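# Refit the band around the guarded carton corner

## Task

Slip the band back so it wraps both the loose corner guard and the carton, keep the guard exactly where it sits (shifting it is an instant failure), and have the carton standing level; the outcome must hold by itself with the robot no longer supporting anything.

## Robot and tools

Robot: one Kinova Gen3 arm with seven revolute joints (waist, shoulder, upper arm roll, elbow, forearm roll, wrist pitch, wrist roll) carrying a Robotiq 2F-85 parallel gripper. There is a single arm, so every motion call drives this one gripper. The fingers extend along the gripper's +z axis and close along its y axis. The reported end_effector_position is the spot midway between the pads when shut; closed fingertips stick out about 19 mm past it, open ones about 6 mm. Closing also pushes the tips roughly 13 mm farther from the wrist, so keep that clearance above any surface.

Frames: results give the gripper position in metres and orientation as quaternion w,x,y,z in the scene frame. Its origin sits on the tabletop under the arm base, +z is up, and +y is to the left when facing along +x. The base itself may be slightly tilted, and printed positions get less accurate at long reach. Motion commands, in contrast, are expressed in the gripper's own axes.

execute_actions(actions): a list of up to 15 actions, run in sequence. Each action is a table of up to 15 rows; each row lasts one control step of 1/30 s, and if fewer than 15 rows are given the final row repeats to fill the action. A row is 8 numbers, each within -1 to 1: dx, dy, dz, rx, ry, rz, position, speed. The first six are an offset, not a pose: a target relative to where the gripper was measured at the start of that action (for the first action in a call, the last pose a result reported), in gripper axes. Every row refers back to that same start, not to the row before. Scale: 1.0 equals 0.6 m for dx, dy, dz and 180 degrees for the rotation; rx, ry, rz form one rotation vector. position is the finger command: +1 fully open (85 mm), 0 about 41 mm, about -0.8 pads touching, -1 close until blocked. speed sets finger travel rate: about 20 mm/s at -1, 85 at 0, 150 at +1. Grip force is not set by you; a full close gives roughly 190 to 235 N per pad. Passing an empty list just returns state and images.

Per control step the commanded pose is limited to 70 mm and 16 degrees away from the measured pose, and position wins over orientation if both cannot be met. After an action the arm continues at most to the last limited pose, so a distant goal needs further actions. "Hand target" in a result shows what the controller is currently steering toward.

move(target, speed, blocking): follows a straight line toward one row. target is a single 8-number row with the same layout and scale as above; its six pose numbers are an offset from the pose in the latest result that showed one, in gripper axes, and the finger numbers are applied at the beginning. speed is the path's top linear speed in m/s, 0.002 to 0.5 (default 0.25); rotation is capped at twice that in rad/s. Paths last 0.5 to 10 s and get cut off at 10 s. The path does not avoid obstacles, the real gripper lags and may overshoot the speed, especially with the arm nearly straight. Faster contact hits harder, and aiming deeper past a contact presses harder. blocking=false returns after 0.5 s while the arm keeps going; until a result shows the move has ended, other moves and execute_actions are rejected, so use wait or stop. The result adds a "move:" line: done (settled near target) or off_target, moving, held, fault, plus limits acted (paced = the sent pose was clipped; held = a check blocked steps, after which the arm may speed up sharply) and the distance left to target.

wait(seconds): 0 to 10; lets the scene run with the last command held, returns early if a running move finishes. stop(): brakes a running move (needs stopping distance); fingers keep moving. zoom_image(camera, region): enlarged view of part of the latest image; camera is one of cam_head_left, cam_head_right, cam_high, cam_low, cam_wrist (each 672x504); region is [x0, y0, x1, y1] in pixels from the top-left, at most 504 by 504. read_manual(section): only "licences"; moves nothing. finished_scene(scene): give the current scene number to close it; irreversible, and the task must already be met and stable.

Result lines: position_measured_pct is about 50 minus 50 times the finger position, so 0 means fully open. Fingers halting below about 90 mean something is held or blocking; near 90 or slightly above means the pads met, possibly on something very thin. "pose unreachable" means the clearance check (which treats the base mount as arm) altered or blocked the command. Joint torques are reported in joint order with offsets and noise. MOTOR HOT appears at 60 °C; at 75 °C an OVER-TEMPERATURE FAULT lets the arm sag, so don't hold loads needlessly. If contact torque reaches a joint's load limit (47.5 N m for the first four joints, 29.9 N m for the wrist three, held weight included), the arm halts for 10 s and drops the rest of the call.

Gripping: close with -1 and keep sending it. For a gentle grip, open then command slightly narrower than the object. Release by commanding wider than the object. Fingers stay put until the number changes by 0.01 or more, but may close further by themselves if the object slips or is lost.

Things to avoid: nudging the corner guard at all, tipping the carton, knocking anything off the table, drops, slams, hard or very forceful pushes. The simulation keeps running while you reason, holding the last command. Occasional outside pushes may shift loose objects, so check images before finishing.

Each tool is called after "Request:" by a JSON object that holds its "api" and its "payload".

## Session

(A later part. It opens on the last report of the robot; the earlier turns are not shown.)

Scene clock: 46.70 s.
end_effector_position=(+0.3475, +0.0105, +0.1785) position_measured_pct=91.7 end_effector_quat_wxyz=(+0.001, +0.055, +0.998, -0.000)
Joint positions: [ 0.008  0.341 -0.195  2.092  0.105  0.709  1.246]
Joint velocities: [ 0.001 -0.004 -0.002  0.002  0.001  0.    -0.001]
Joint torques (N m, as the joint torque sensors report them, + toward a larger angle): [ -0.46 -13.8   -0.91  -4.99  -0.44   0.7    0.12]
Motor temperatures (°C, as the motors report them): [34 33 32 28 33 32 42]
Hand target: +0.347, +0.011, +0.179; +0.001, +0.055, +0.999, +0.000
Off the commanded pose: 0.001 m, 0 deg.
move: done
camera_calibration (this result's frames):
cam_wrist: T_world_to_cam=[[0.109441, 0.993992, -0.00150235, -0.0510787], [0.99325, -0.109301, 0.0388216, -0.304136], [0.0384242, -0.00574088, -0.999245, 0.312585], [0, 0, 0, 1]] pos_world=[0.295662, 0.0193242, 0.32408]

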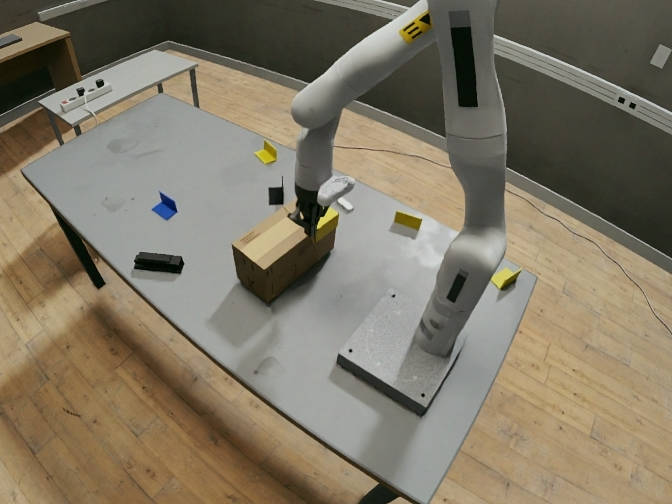

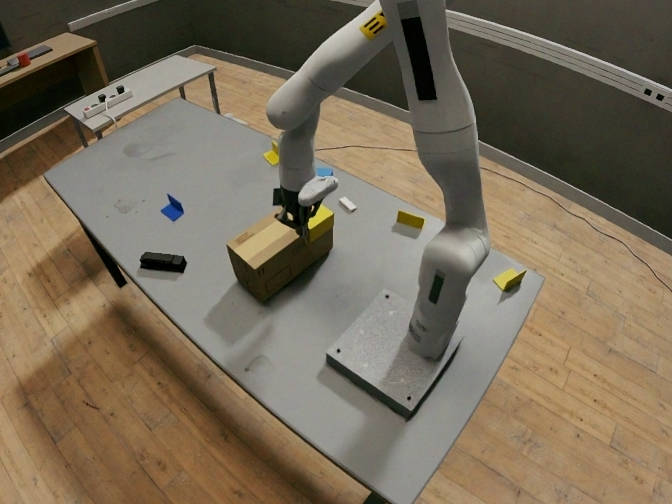

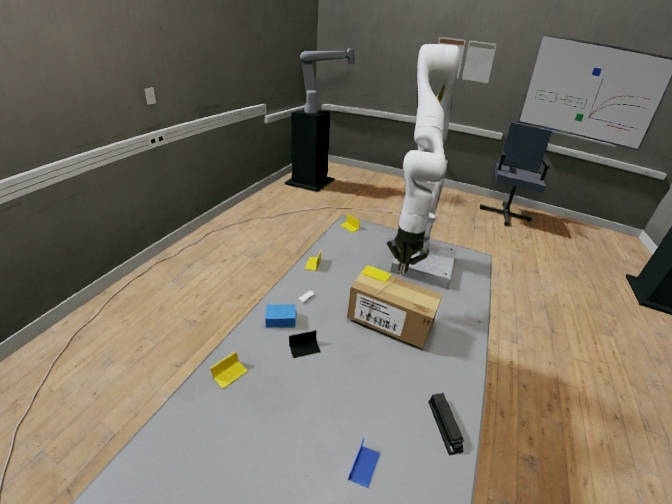

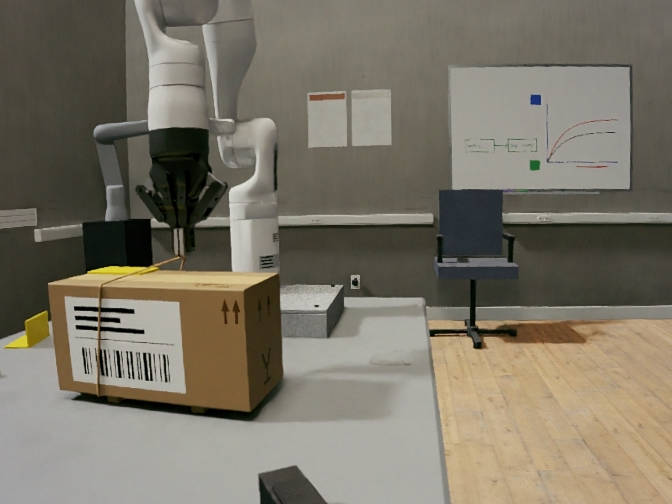

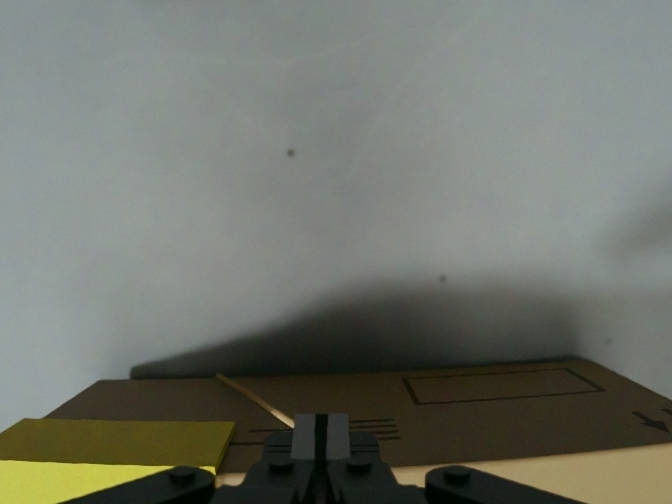

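Request:
{"api": "move", "payload": {"target": [0.005,-0.12,-0.001,0,0,0,-1,-1], "speed": 0.03}}

Request:
{"api": "zoom_image", "payload": {"camera": "cam_low", "region": [40,240,300,430]}}

Request:
{"api": "zoom_image", "payload": {"camera": "cam_high", "region": [340,245,450,355]}}

Scene clock: 52.90 s.
end_effector_position=(+0.3372, -0.0604, +0.1790) position_measured_pct=91.7 end_effector_quat_wxyz=(+0.002, +0.055, +0.999, -0.000)
Joint positions: [ 0.201  0.329 -0.174  2.108  0.089  0.701  1.471]
Joint velocities: [ 0.003  0.     0.004  0.001 -0.002  0.001  0.003]
Joint torques (N m, as the joint torque sensors report them, + toward a larger angle): [  0.07 -13.54  -0.95  -4.5    0.12   0.9    0.52]
Motor temperatures (°C, as the motors report them): [34 33 31 28 33 32 42]
Hand target: +0.336, -0.061, +0.179; +0.001, +0.055, +0.998, -0.000
Off the commanded pose: 0.001 m, 0 deg.
move: done
camera_calibration (this result's frames):
cam_wrist: T_world_to_cam=[[0.108496, 0.994096, -0.00135877, 0.0208082], [0.993292, -0.108353, 0.0403778, -0.301924], [0.0399922, -0.00573049, -0.999184, 0.3126], [0, 0, 0, 1]] pos_world=[0.285139, -0.0516084, 0.324564]

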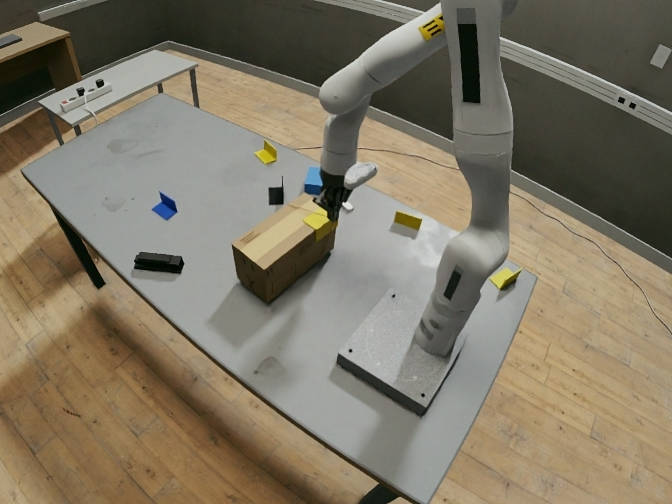

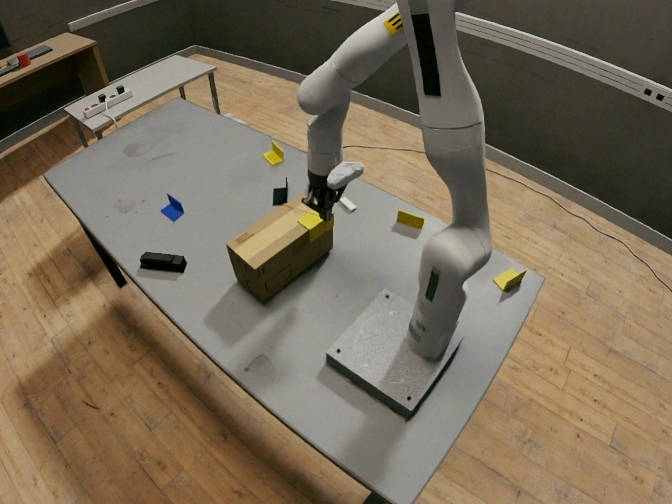

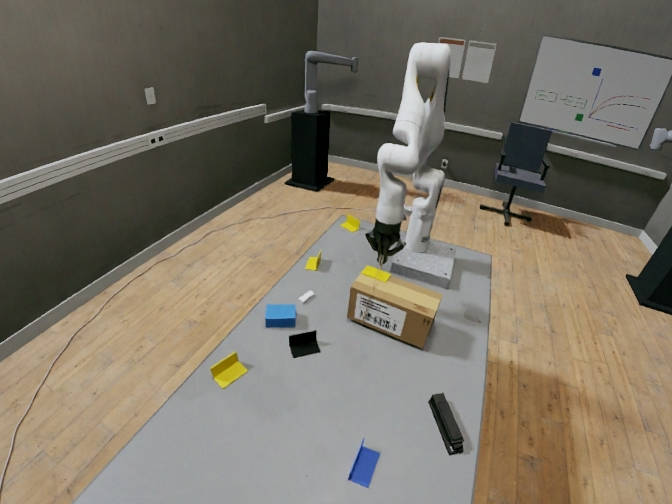

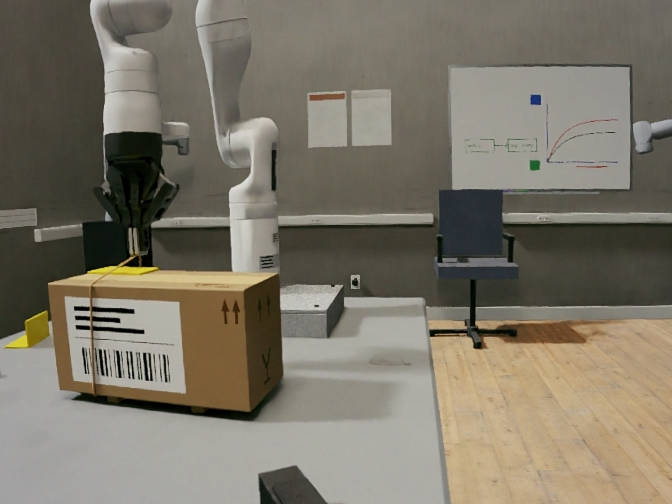

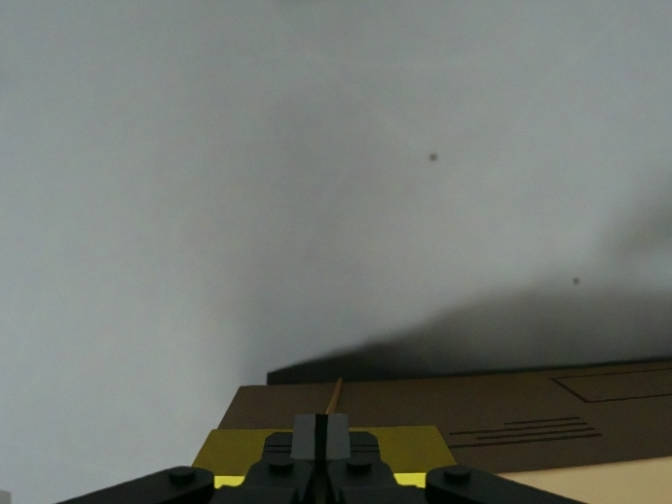

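Region (40, 240, 300, 430) of cam_low's 672x504 image, scaled by 1.938, with more detail than that image has; it fills the top 368 rows of this view, and the rest is white.

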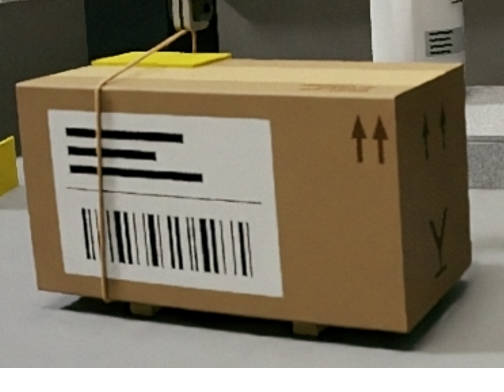

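Region (340, 245, 450, 355) of cam_high's 672x504 image, scaled by 4.582, with more detail than that image has.

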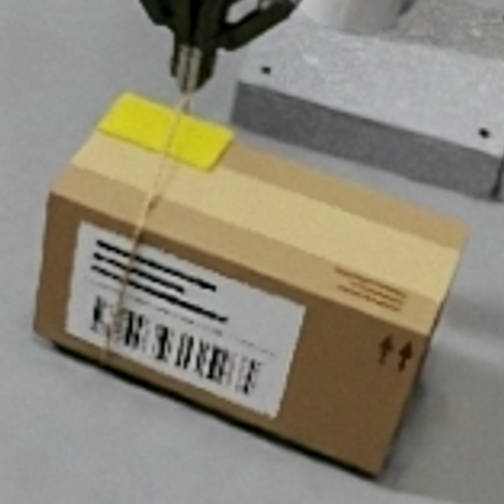

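Request:
{"api": "move", "payload": {"target": [0,-0.015,0,0,0,0,-1,-1], "speed": 0.02}}

Request:
{"api": "zoom_image", "payload": {"camera": "cam_low", "region": [40,240,300,430]}}

Scene clock: 55.77 s.
end_effector_position=(+0.3372, -0.0690, +0.1791) position_measured_pct=91.7 end_effector_quat_wxyz=(+0.003, +0.054, +0.999, -0.000)
Joint positions: [ 0.225  0.33  -0.171  2.105  0.087  0.7    1.499]
Joint velocities: [ 0.001  0.     0.002 -0.001 -0.001 -0.001  0.002]
Joint torques (N m, as the joint torque sensors report them, + toward a larger angle): [  0.01 -13.47  -0.44  -4.67  -0.1    0.75   0.07]
Motor temperatures (°C, as the motors report them): [34 33 31 28 33 32 42]
Hand target: +0.336, -0.069, +0.179; +0.002, +0.055, +0.999, -0.000
Off the commanded pose: 0.001 m, 0 deg.
move: done
camera_calibration (this result's frames):
cam_wrist: T_world_to_cam=[[0.107668, 0.994186, -0.000949485, 0.0295634], [0.993302, -0.107532, 0.0422879, -0.303113], [0.0419399, -0.00549619, -0.999105, 0.311958], [0, 0, 0, 1]] pos_world=[0.284817, -0.0602714, 0.324524]

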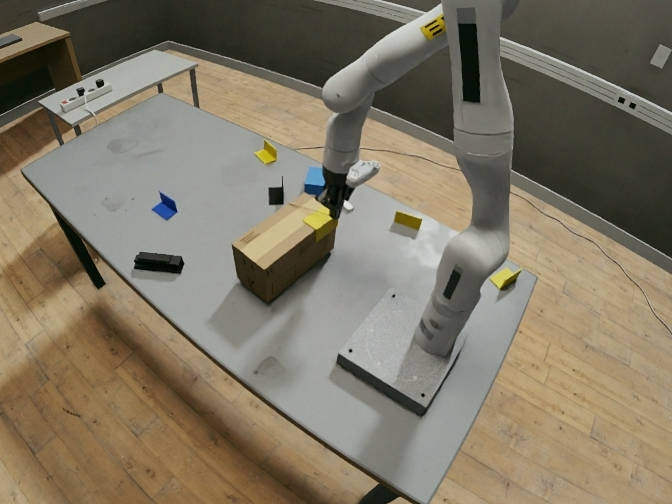

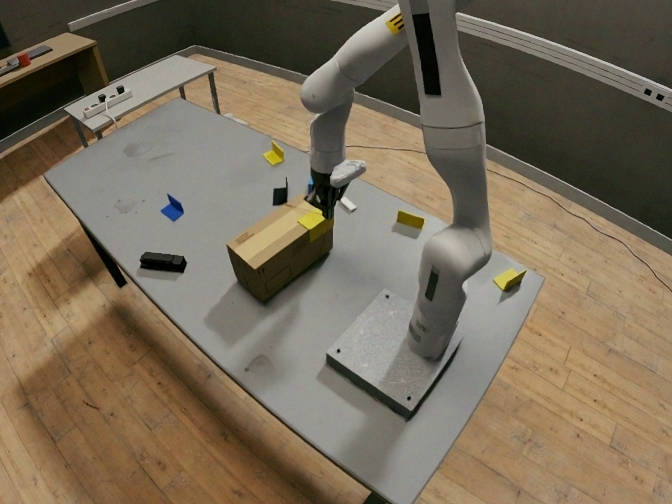

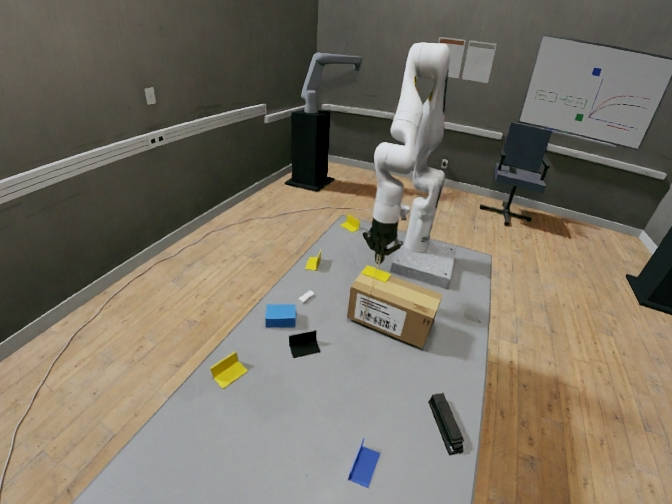

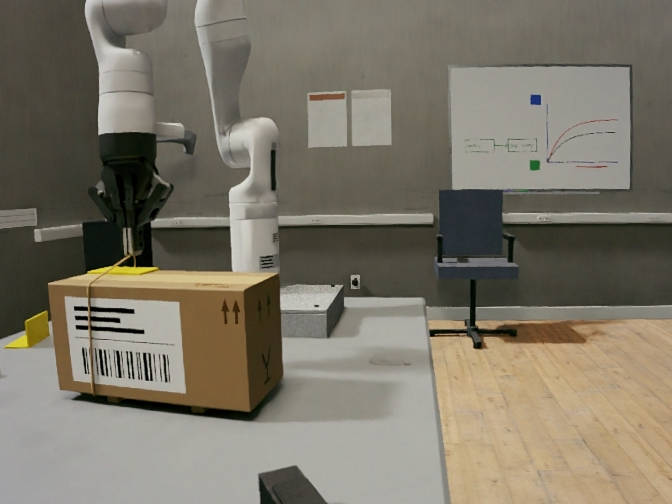

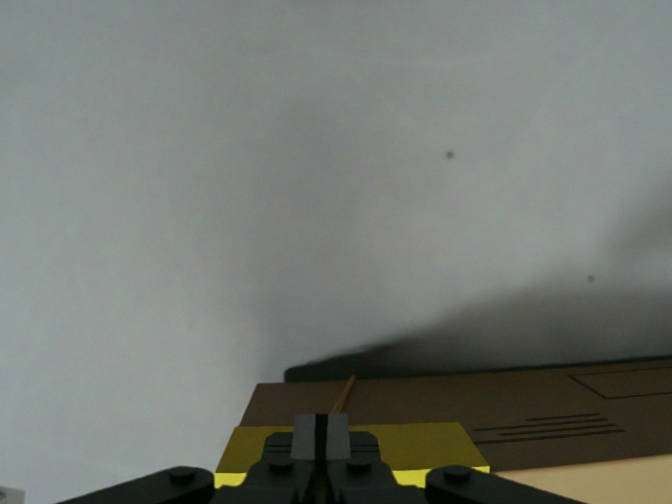

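Region (40, 240, 300, 430) of cam_low's 672x504 image, scaled by 1.938, with more detail than that image has; it fills the top 368 rows of this view, and the rest is white.

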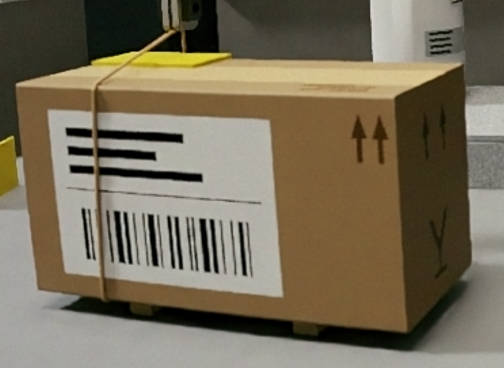

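Request:
{"api": "move", "payload": {"target": [0,0.028,0,0,0,0,-1,-1], "speed": 0.03}}

Request:
{"api": "move", "payload": {"target": [-0.026,0,0.0205,0,0,0,-1,-1], "speed": 0.015}}

Request:
{"api": "execute_actions", "payload": {"actions": [[[0,0,0,0,0,0,-0.72,-1]],[[0,0,0,0,0,0,-0.72,-1]]]}}

Request:
{"api": "move", "payload": {"target": [0,0,-0.03,0,0,0,-0.72,-1], "speed": 0.02}}

Request:
{"api": "move", "payload": {"target": [-0.172,0.008,0,0,0,0,-0.6,-1], "speed": 0.15}}

Scene clock: 59.53 s.
end_effector_position=(+0.3399, -0.0524, +0.1792) position_measured_pct=91.7 end_effector_quat_wxyz=(+0.004, +0.054, +0.999, +0.000)
Joint positions: [ 0.18   0.329 -0.176  2.108  0.09   0.698  1.447]
Joint velocities: [-0.004  0.001 -0.002  0.001  0.002  0.    -0.003]
Joint torques (N m, as the joint torque sensors report them, + toward a larger angle): [  0.08 -13.57  -0.19  -4.36   0.34   0.71  -0.02]
Motor temperatures (°C, as the motors report them): [34 33 31 28 33 32 42]
Hand target: +0.339, -0.052, +0.179; +0.003, +0.054, +0.999, +0.000
Off the commanded pose: 0.001 m, 0 deg.
move: done
camera_calibration (this result's frames):
cam_wrist: T_world_to_cam=[[0.108002, 0.99415, -0.000636593, 0.0126218], [0.993187, -0.107869, 0.0440973, -0.304346], [0.0437707, -0.00539488, -0.999027, 0.311378], [0, 0, 0, 1]] pos_world=[0.287279, -0.0436977, 0.324504]

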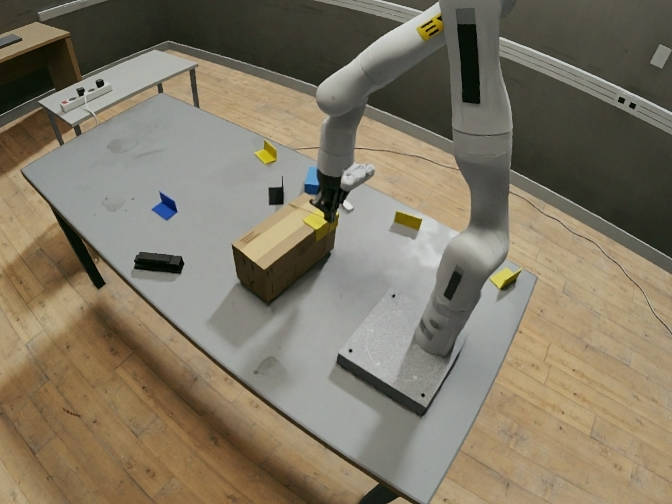

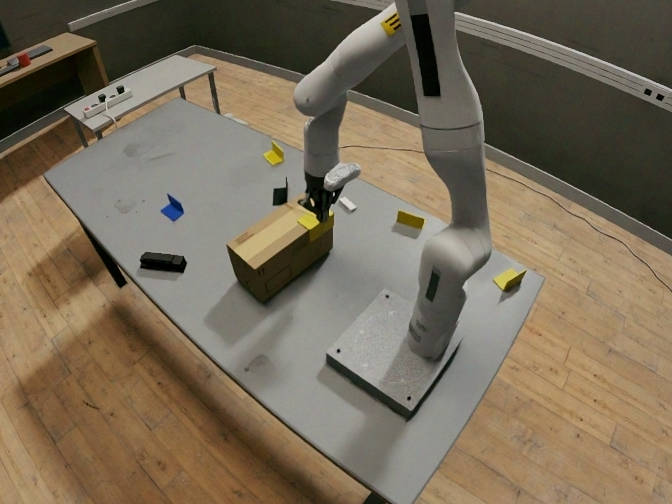

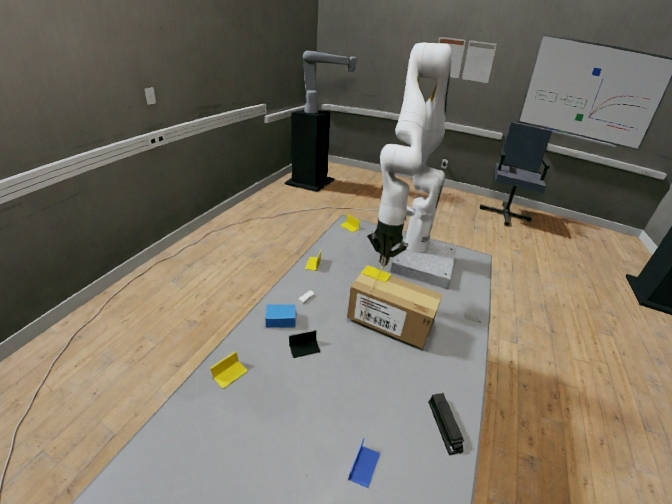

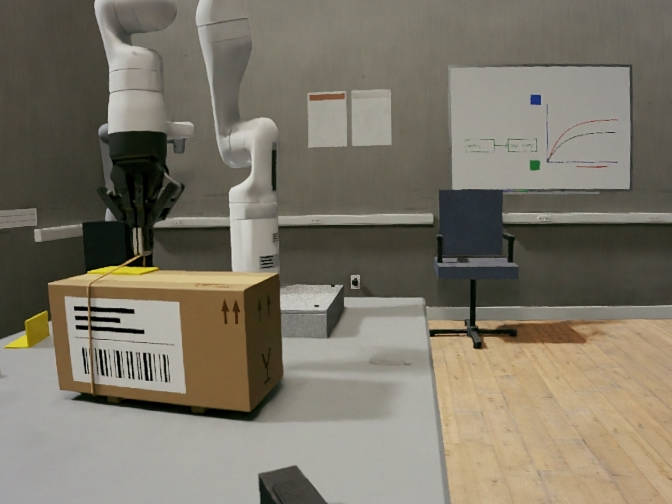

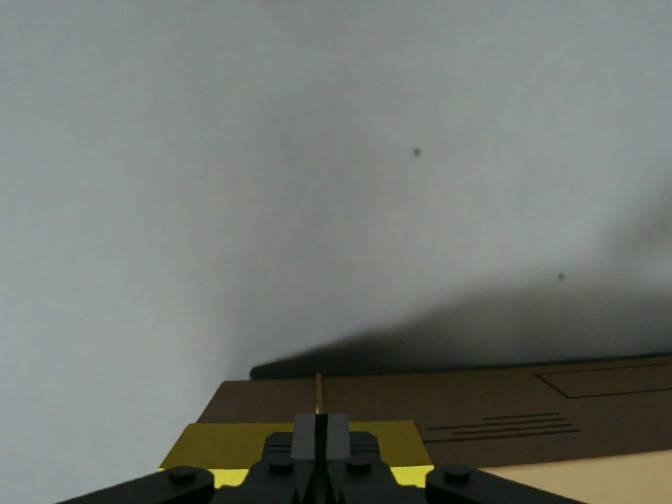

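Scene clock: 61.07 s.
end_effector_position=(+0.3555, -0.0541, +0.1671) position_measured_pct=91.7 end_effector_quat_wxyz=(+0.004, +0.054, +0.999, +0.000)
Joint positions: [ 0.172  0.382 -0.169  2.076  0.102  0.677  1.438]
Joint velocities: [-0.001  0.002 -0.001  0.    -0.    -0.     0.   ]
Joint torques (N m, as the joint torque sensors report them, + toward a larger angle): [ -0.22 -13.65  -0.69  -5.17   0.08  -0.03   0.14]
Motor temperatures (°C, as the motors report them): [34 33 31 28 33 32 42]
Hand target: +0.356, -0.054, +0.167; +0.004, +0.054, +0.999, +0.000
Off the commanded pose: 0.000 m, 0 deg.
move: done
camera_calibration (this result's frames):
cam_wrist: T_world_to_cam=[[0.107927, 0.994159, -0.000479157, 0.012572], [0.993185, -0.1078, 0.0442913, -0.319549], [0.0439809, -0.00525613, -0.999019, 0.298535], [0, 0, 0, 1]] pos_world=[0.302885, -0.0453769, 0.312401]

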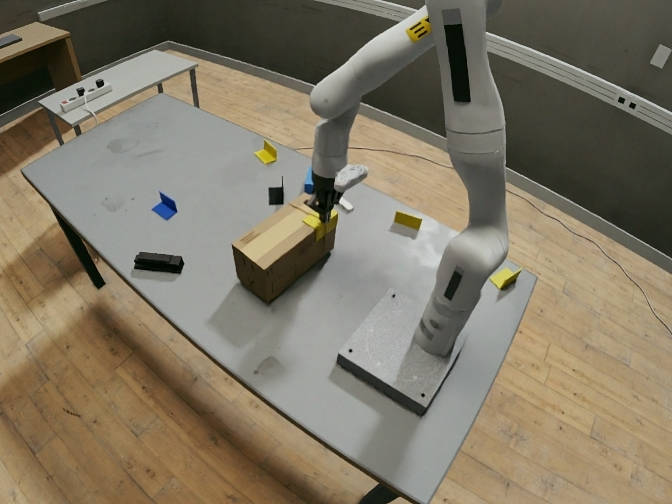

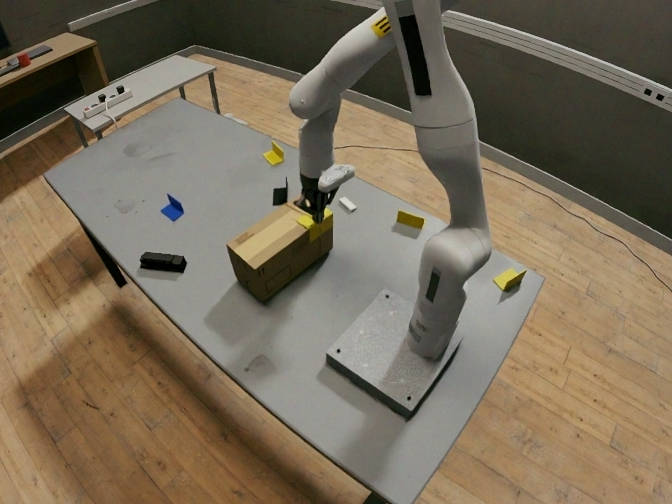

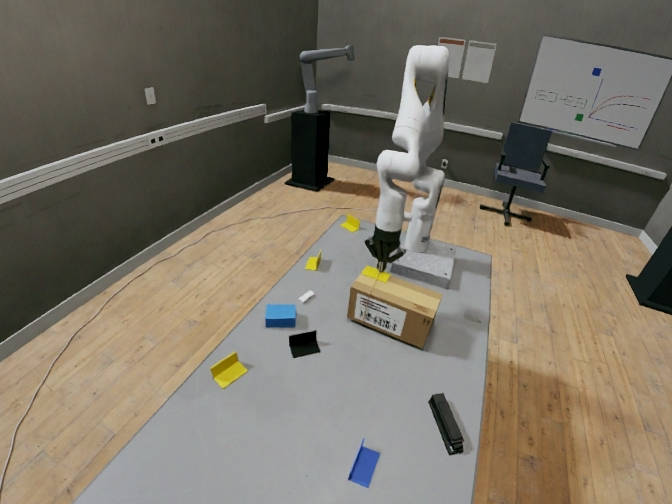

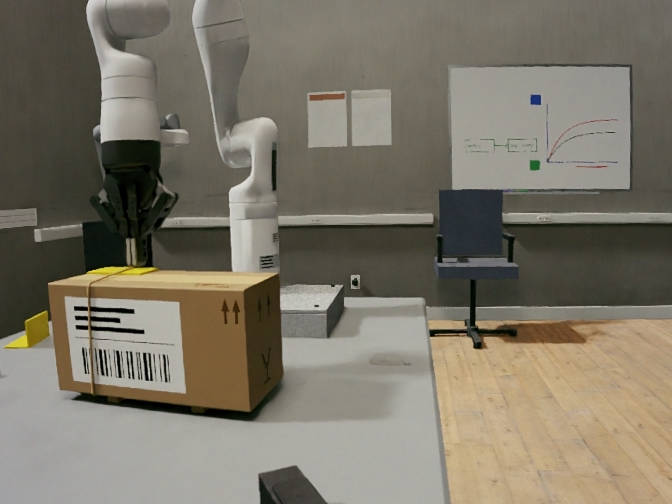

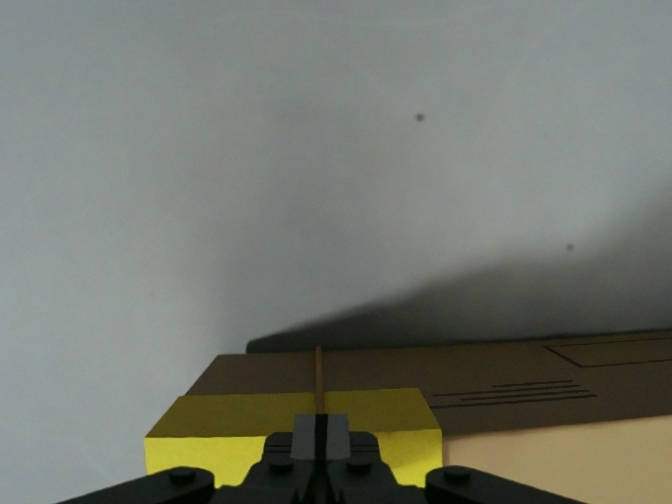

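Scene clock: 62.07 s.
end_effector_position=(+0.3556, -0.0539, +0.1671) position_measured_pct=85.7 end_effector_quat_wxyz=(+0.004, +0.054, +0.999, +0.000)
Joint positions: [ 0.171  0.382 -0.169  2.076  0.102  0.677  1.438]
Joint velocities: [-0.    -0.    -0.    -0.001  0.     0.001  0.   ]
Joint torques (N m, as the joint torque sensors report them, + toward a larger angle): [ -0.04 -13.96  -0.59  -5.03   0.08   0.2    0.14]
Motor temperatures (°C, as the motors report them): [34 33 31 28 33 32 42]
Hand target: +0.356, -0.054, +0.167; +0.004, +0.054, +0.999, +0.000
Off the commanded pose: 0.000 m, 0 deg.
camera_calibration (this result's frames):
cam_wrist: T_world_to_cam=[[0.107684, 0.994185, -0.000282284, 0.0124453], [0.993206, -0.107565, 0.0443995, -0.31962], [0.044111, -0.00506149, -0.999014, 0.298494], [0, 0, 0, 1]] pos_world=[0.302942, -0.0452422, 0.312394]

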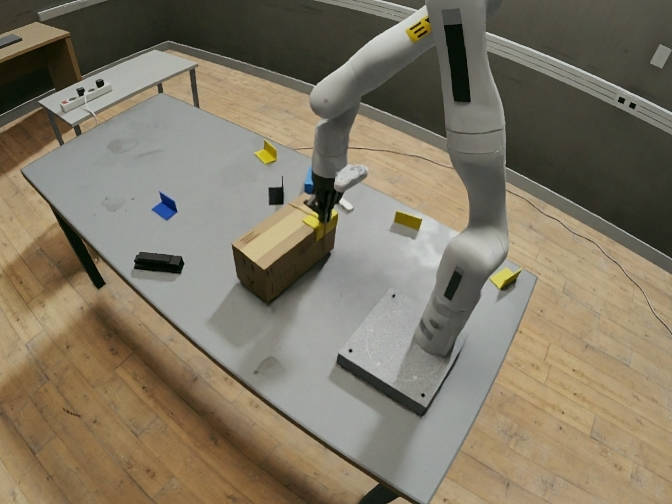

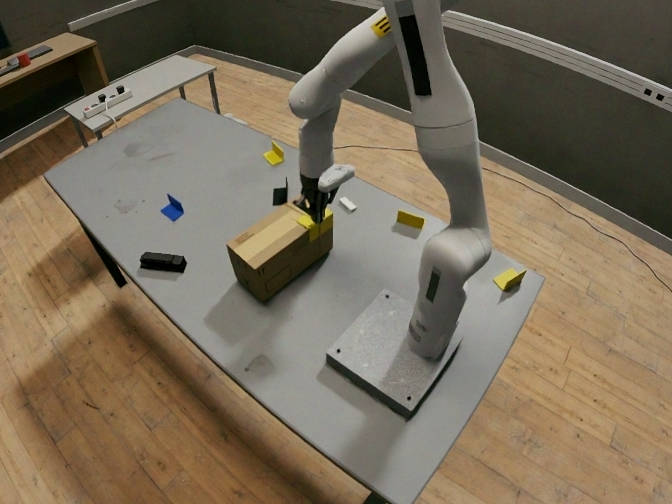

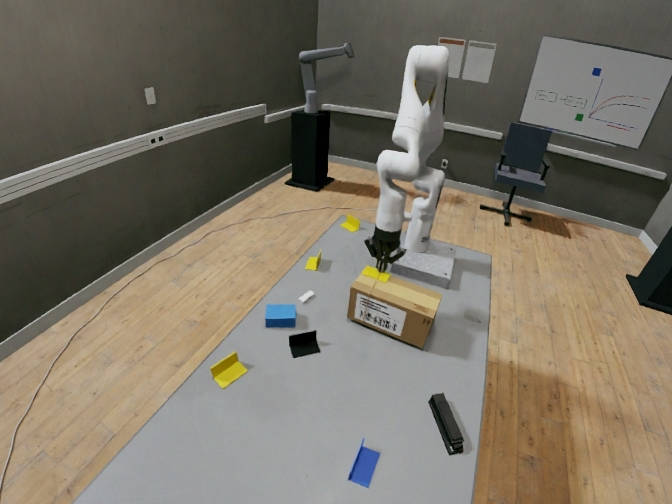

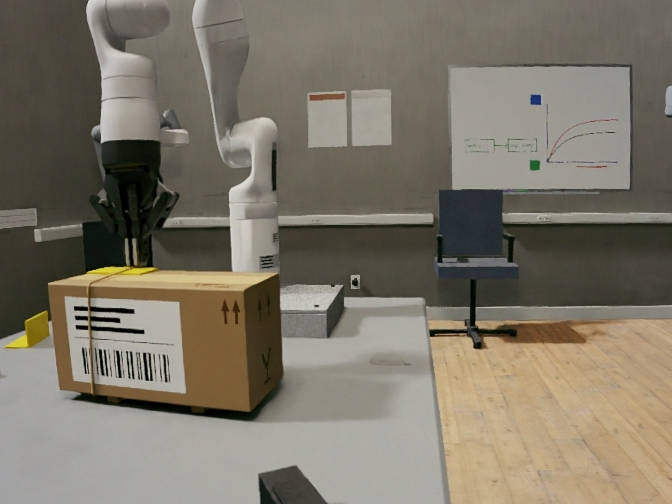

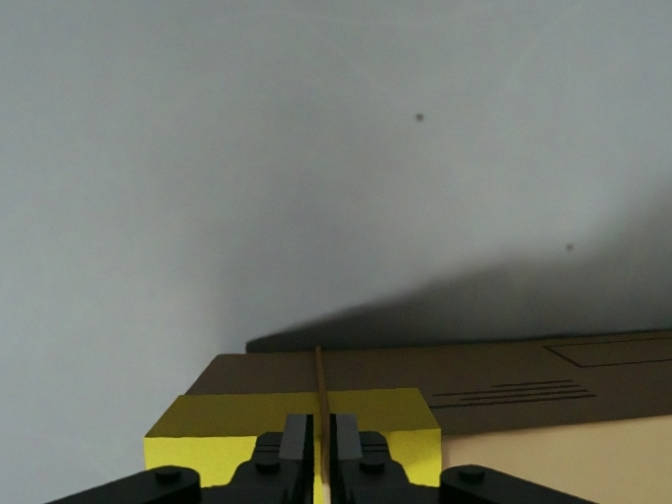

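Scene clock: 63.20 s.
end_effector_position=(+0.3554, -0.0539, +0.1850) position_measured_pct=85.7 end_effector_quat_wxyz=(+0.004, +0.054, +0.999, +0.000)
Joint positions: [ 0.178  0.345 -0.175  2.053  0.089  0.737  1.45 ]
Joint velocities: [ 0.    -0.001 -0.    -0.001  0.     0.     0.   ]
Joint torques (N m, as the joint torque sensors report them, + toward a larger angle): [ -0.12 -13.76  -0.55  -5.49   0.09   0.04   0.17]
Motor temperatures (°C, as the motors report them): [34 33 31 28 33 32 42]
Hand target: +0.355, -0.054, +0.185; +0.004, +0.054, +0.999, +0.000
Off the commanded pose: 0.000 m, 0 deg.
move: done
camera_calibration (this result's frames):
cam_wrist: T_world_to_cam=[[0.107705, 0.994183, -0.000392834, 0.012517], [0.993215, -0.107583, 0.0441581, -0.320166], [0.043859, -0.00514623, -0.999024, 0.316502], [0, 0, 0, 1]] pos_world=[0.302764, -0.0452598, 0.330336]

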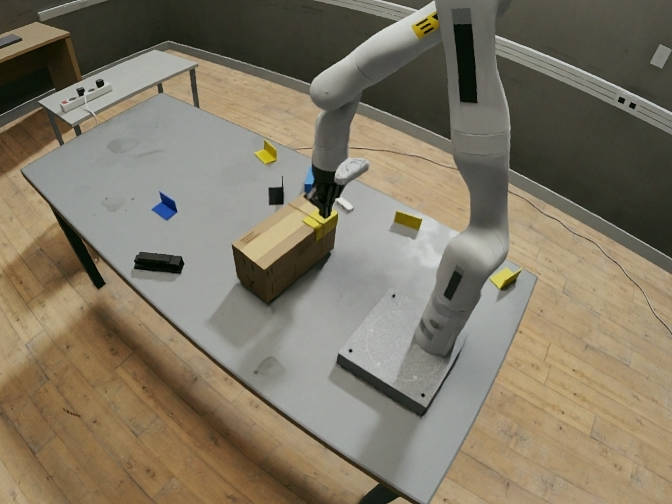

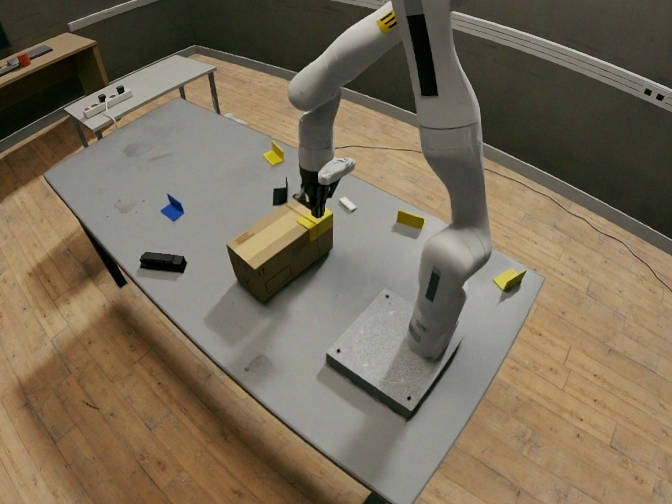

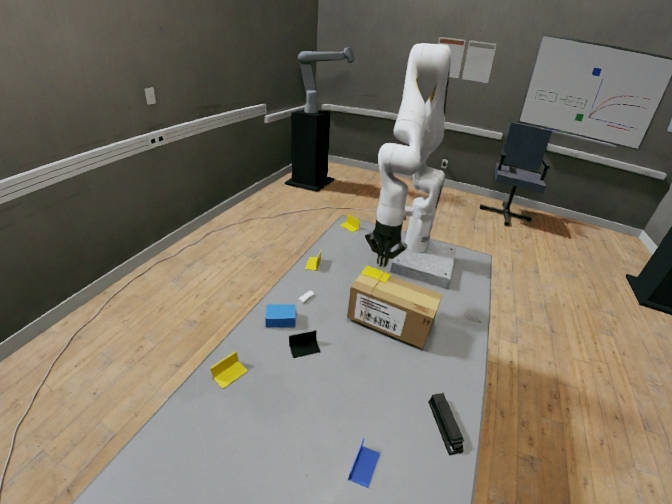

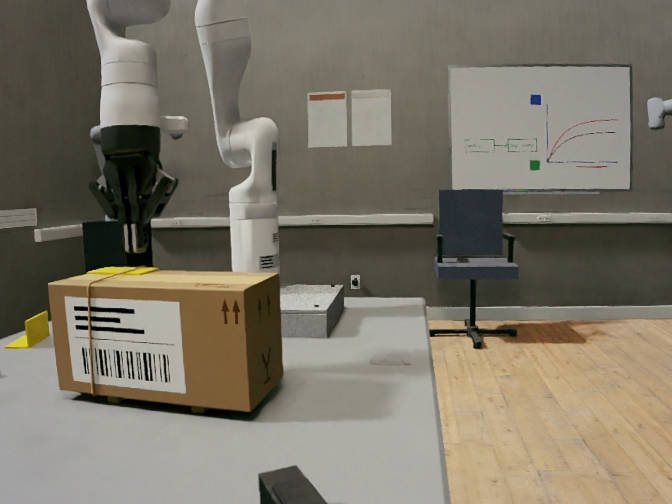

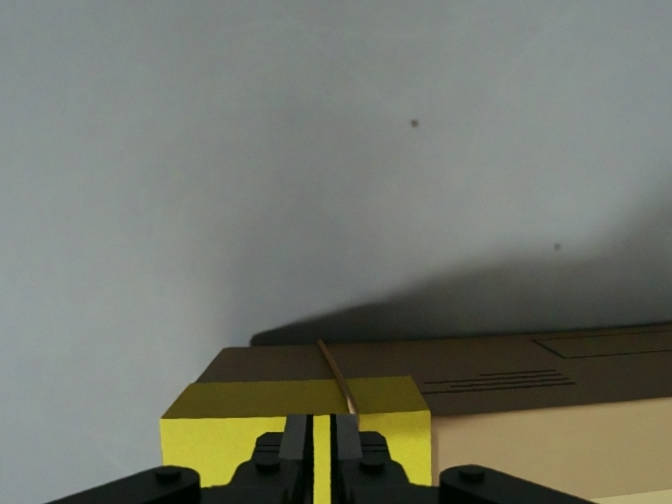

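Scene clock: 64.27 s.
end_effector_position=(+0.4585, -0.0609, +0.1864) position_measured_pct=80.2 end_effector_quat_wxyz=(+0.004, +0.054, +0.999, +0.000)
Joint positions: [ 0.145  0.53  -0.159  1.717  0.105  0.888  1.445]
Joint velocities: [-0.002  0.01  -0.001 -0.002 -0.     0.001  0.   ]
Joint torques (N m, as the joint torque sensors report them, + toward a larger angle): [ -0.01 -18.28  -0.84  -6.27  -0.05   0.08   0.22]
Motor temperatures (°C, as the motors report them): [34 33 31 28 33 32 42]
Hand target: +0.458, -0.061, +0.186; +0.004, +0.054, +0.999, +0.000
Off the commanded pose: 0.001 m, 0 deg.
move: done
camera_calibration (this result's frames):
cam_wrist: T_world_to_cam=[[0.10825, 0.994124, -0.000464323, 0.00806429], [0.99311, -0.108119, 0.045189, -0.423578], [0.0448733, -0.00535284, -0.998978, 0.312831], [0, 0, 0, 1]] pos_world=[0.405749, -0.0521391, 0.331656]

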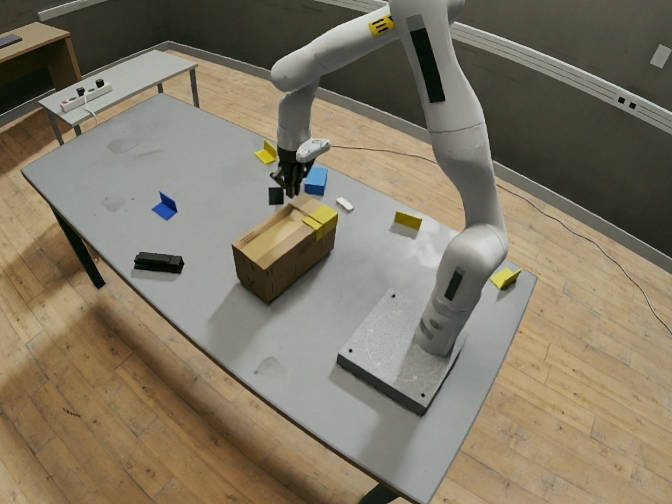

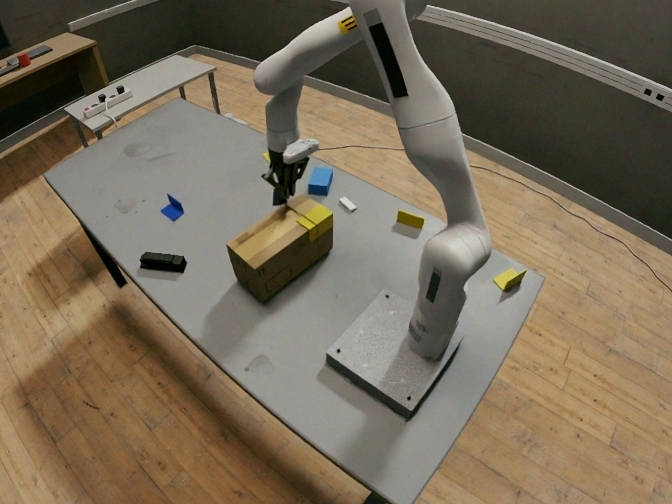

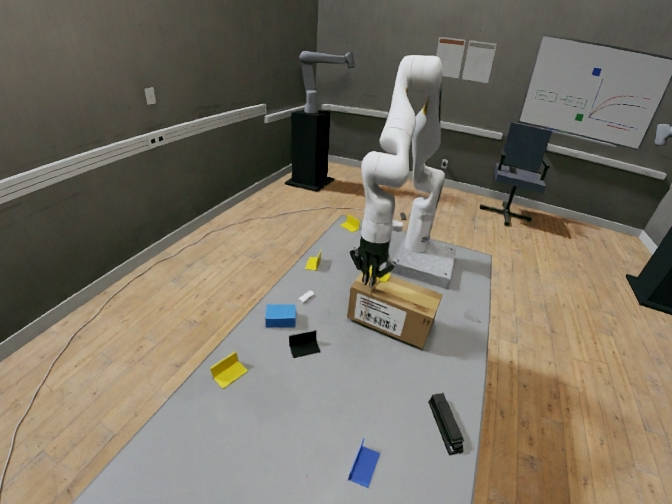

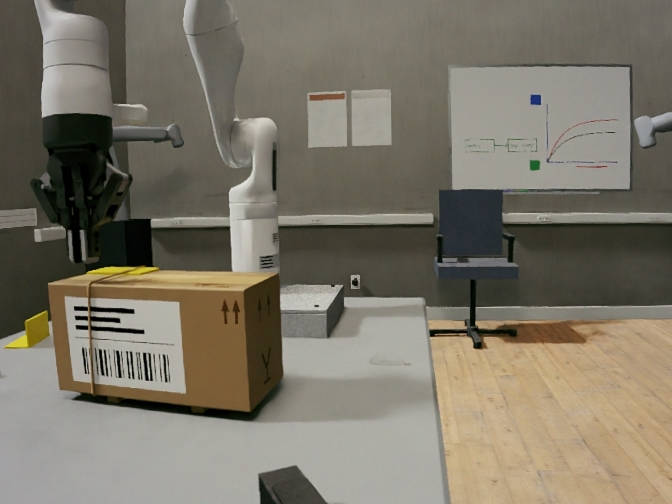

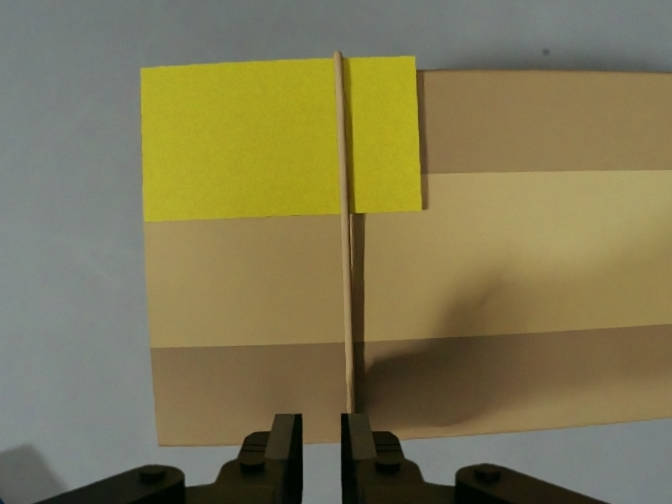

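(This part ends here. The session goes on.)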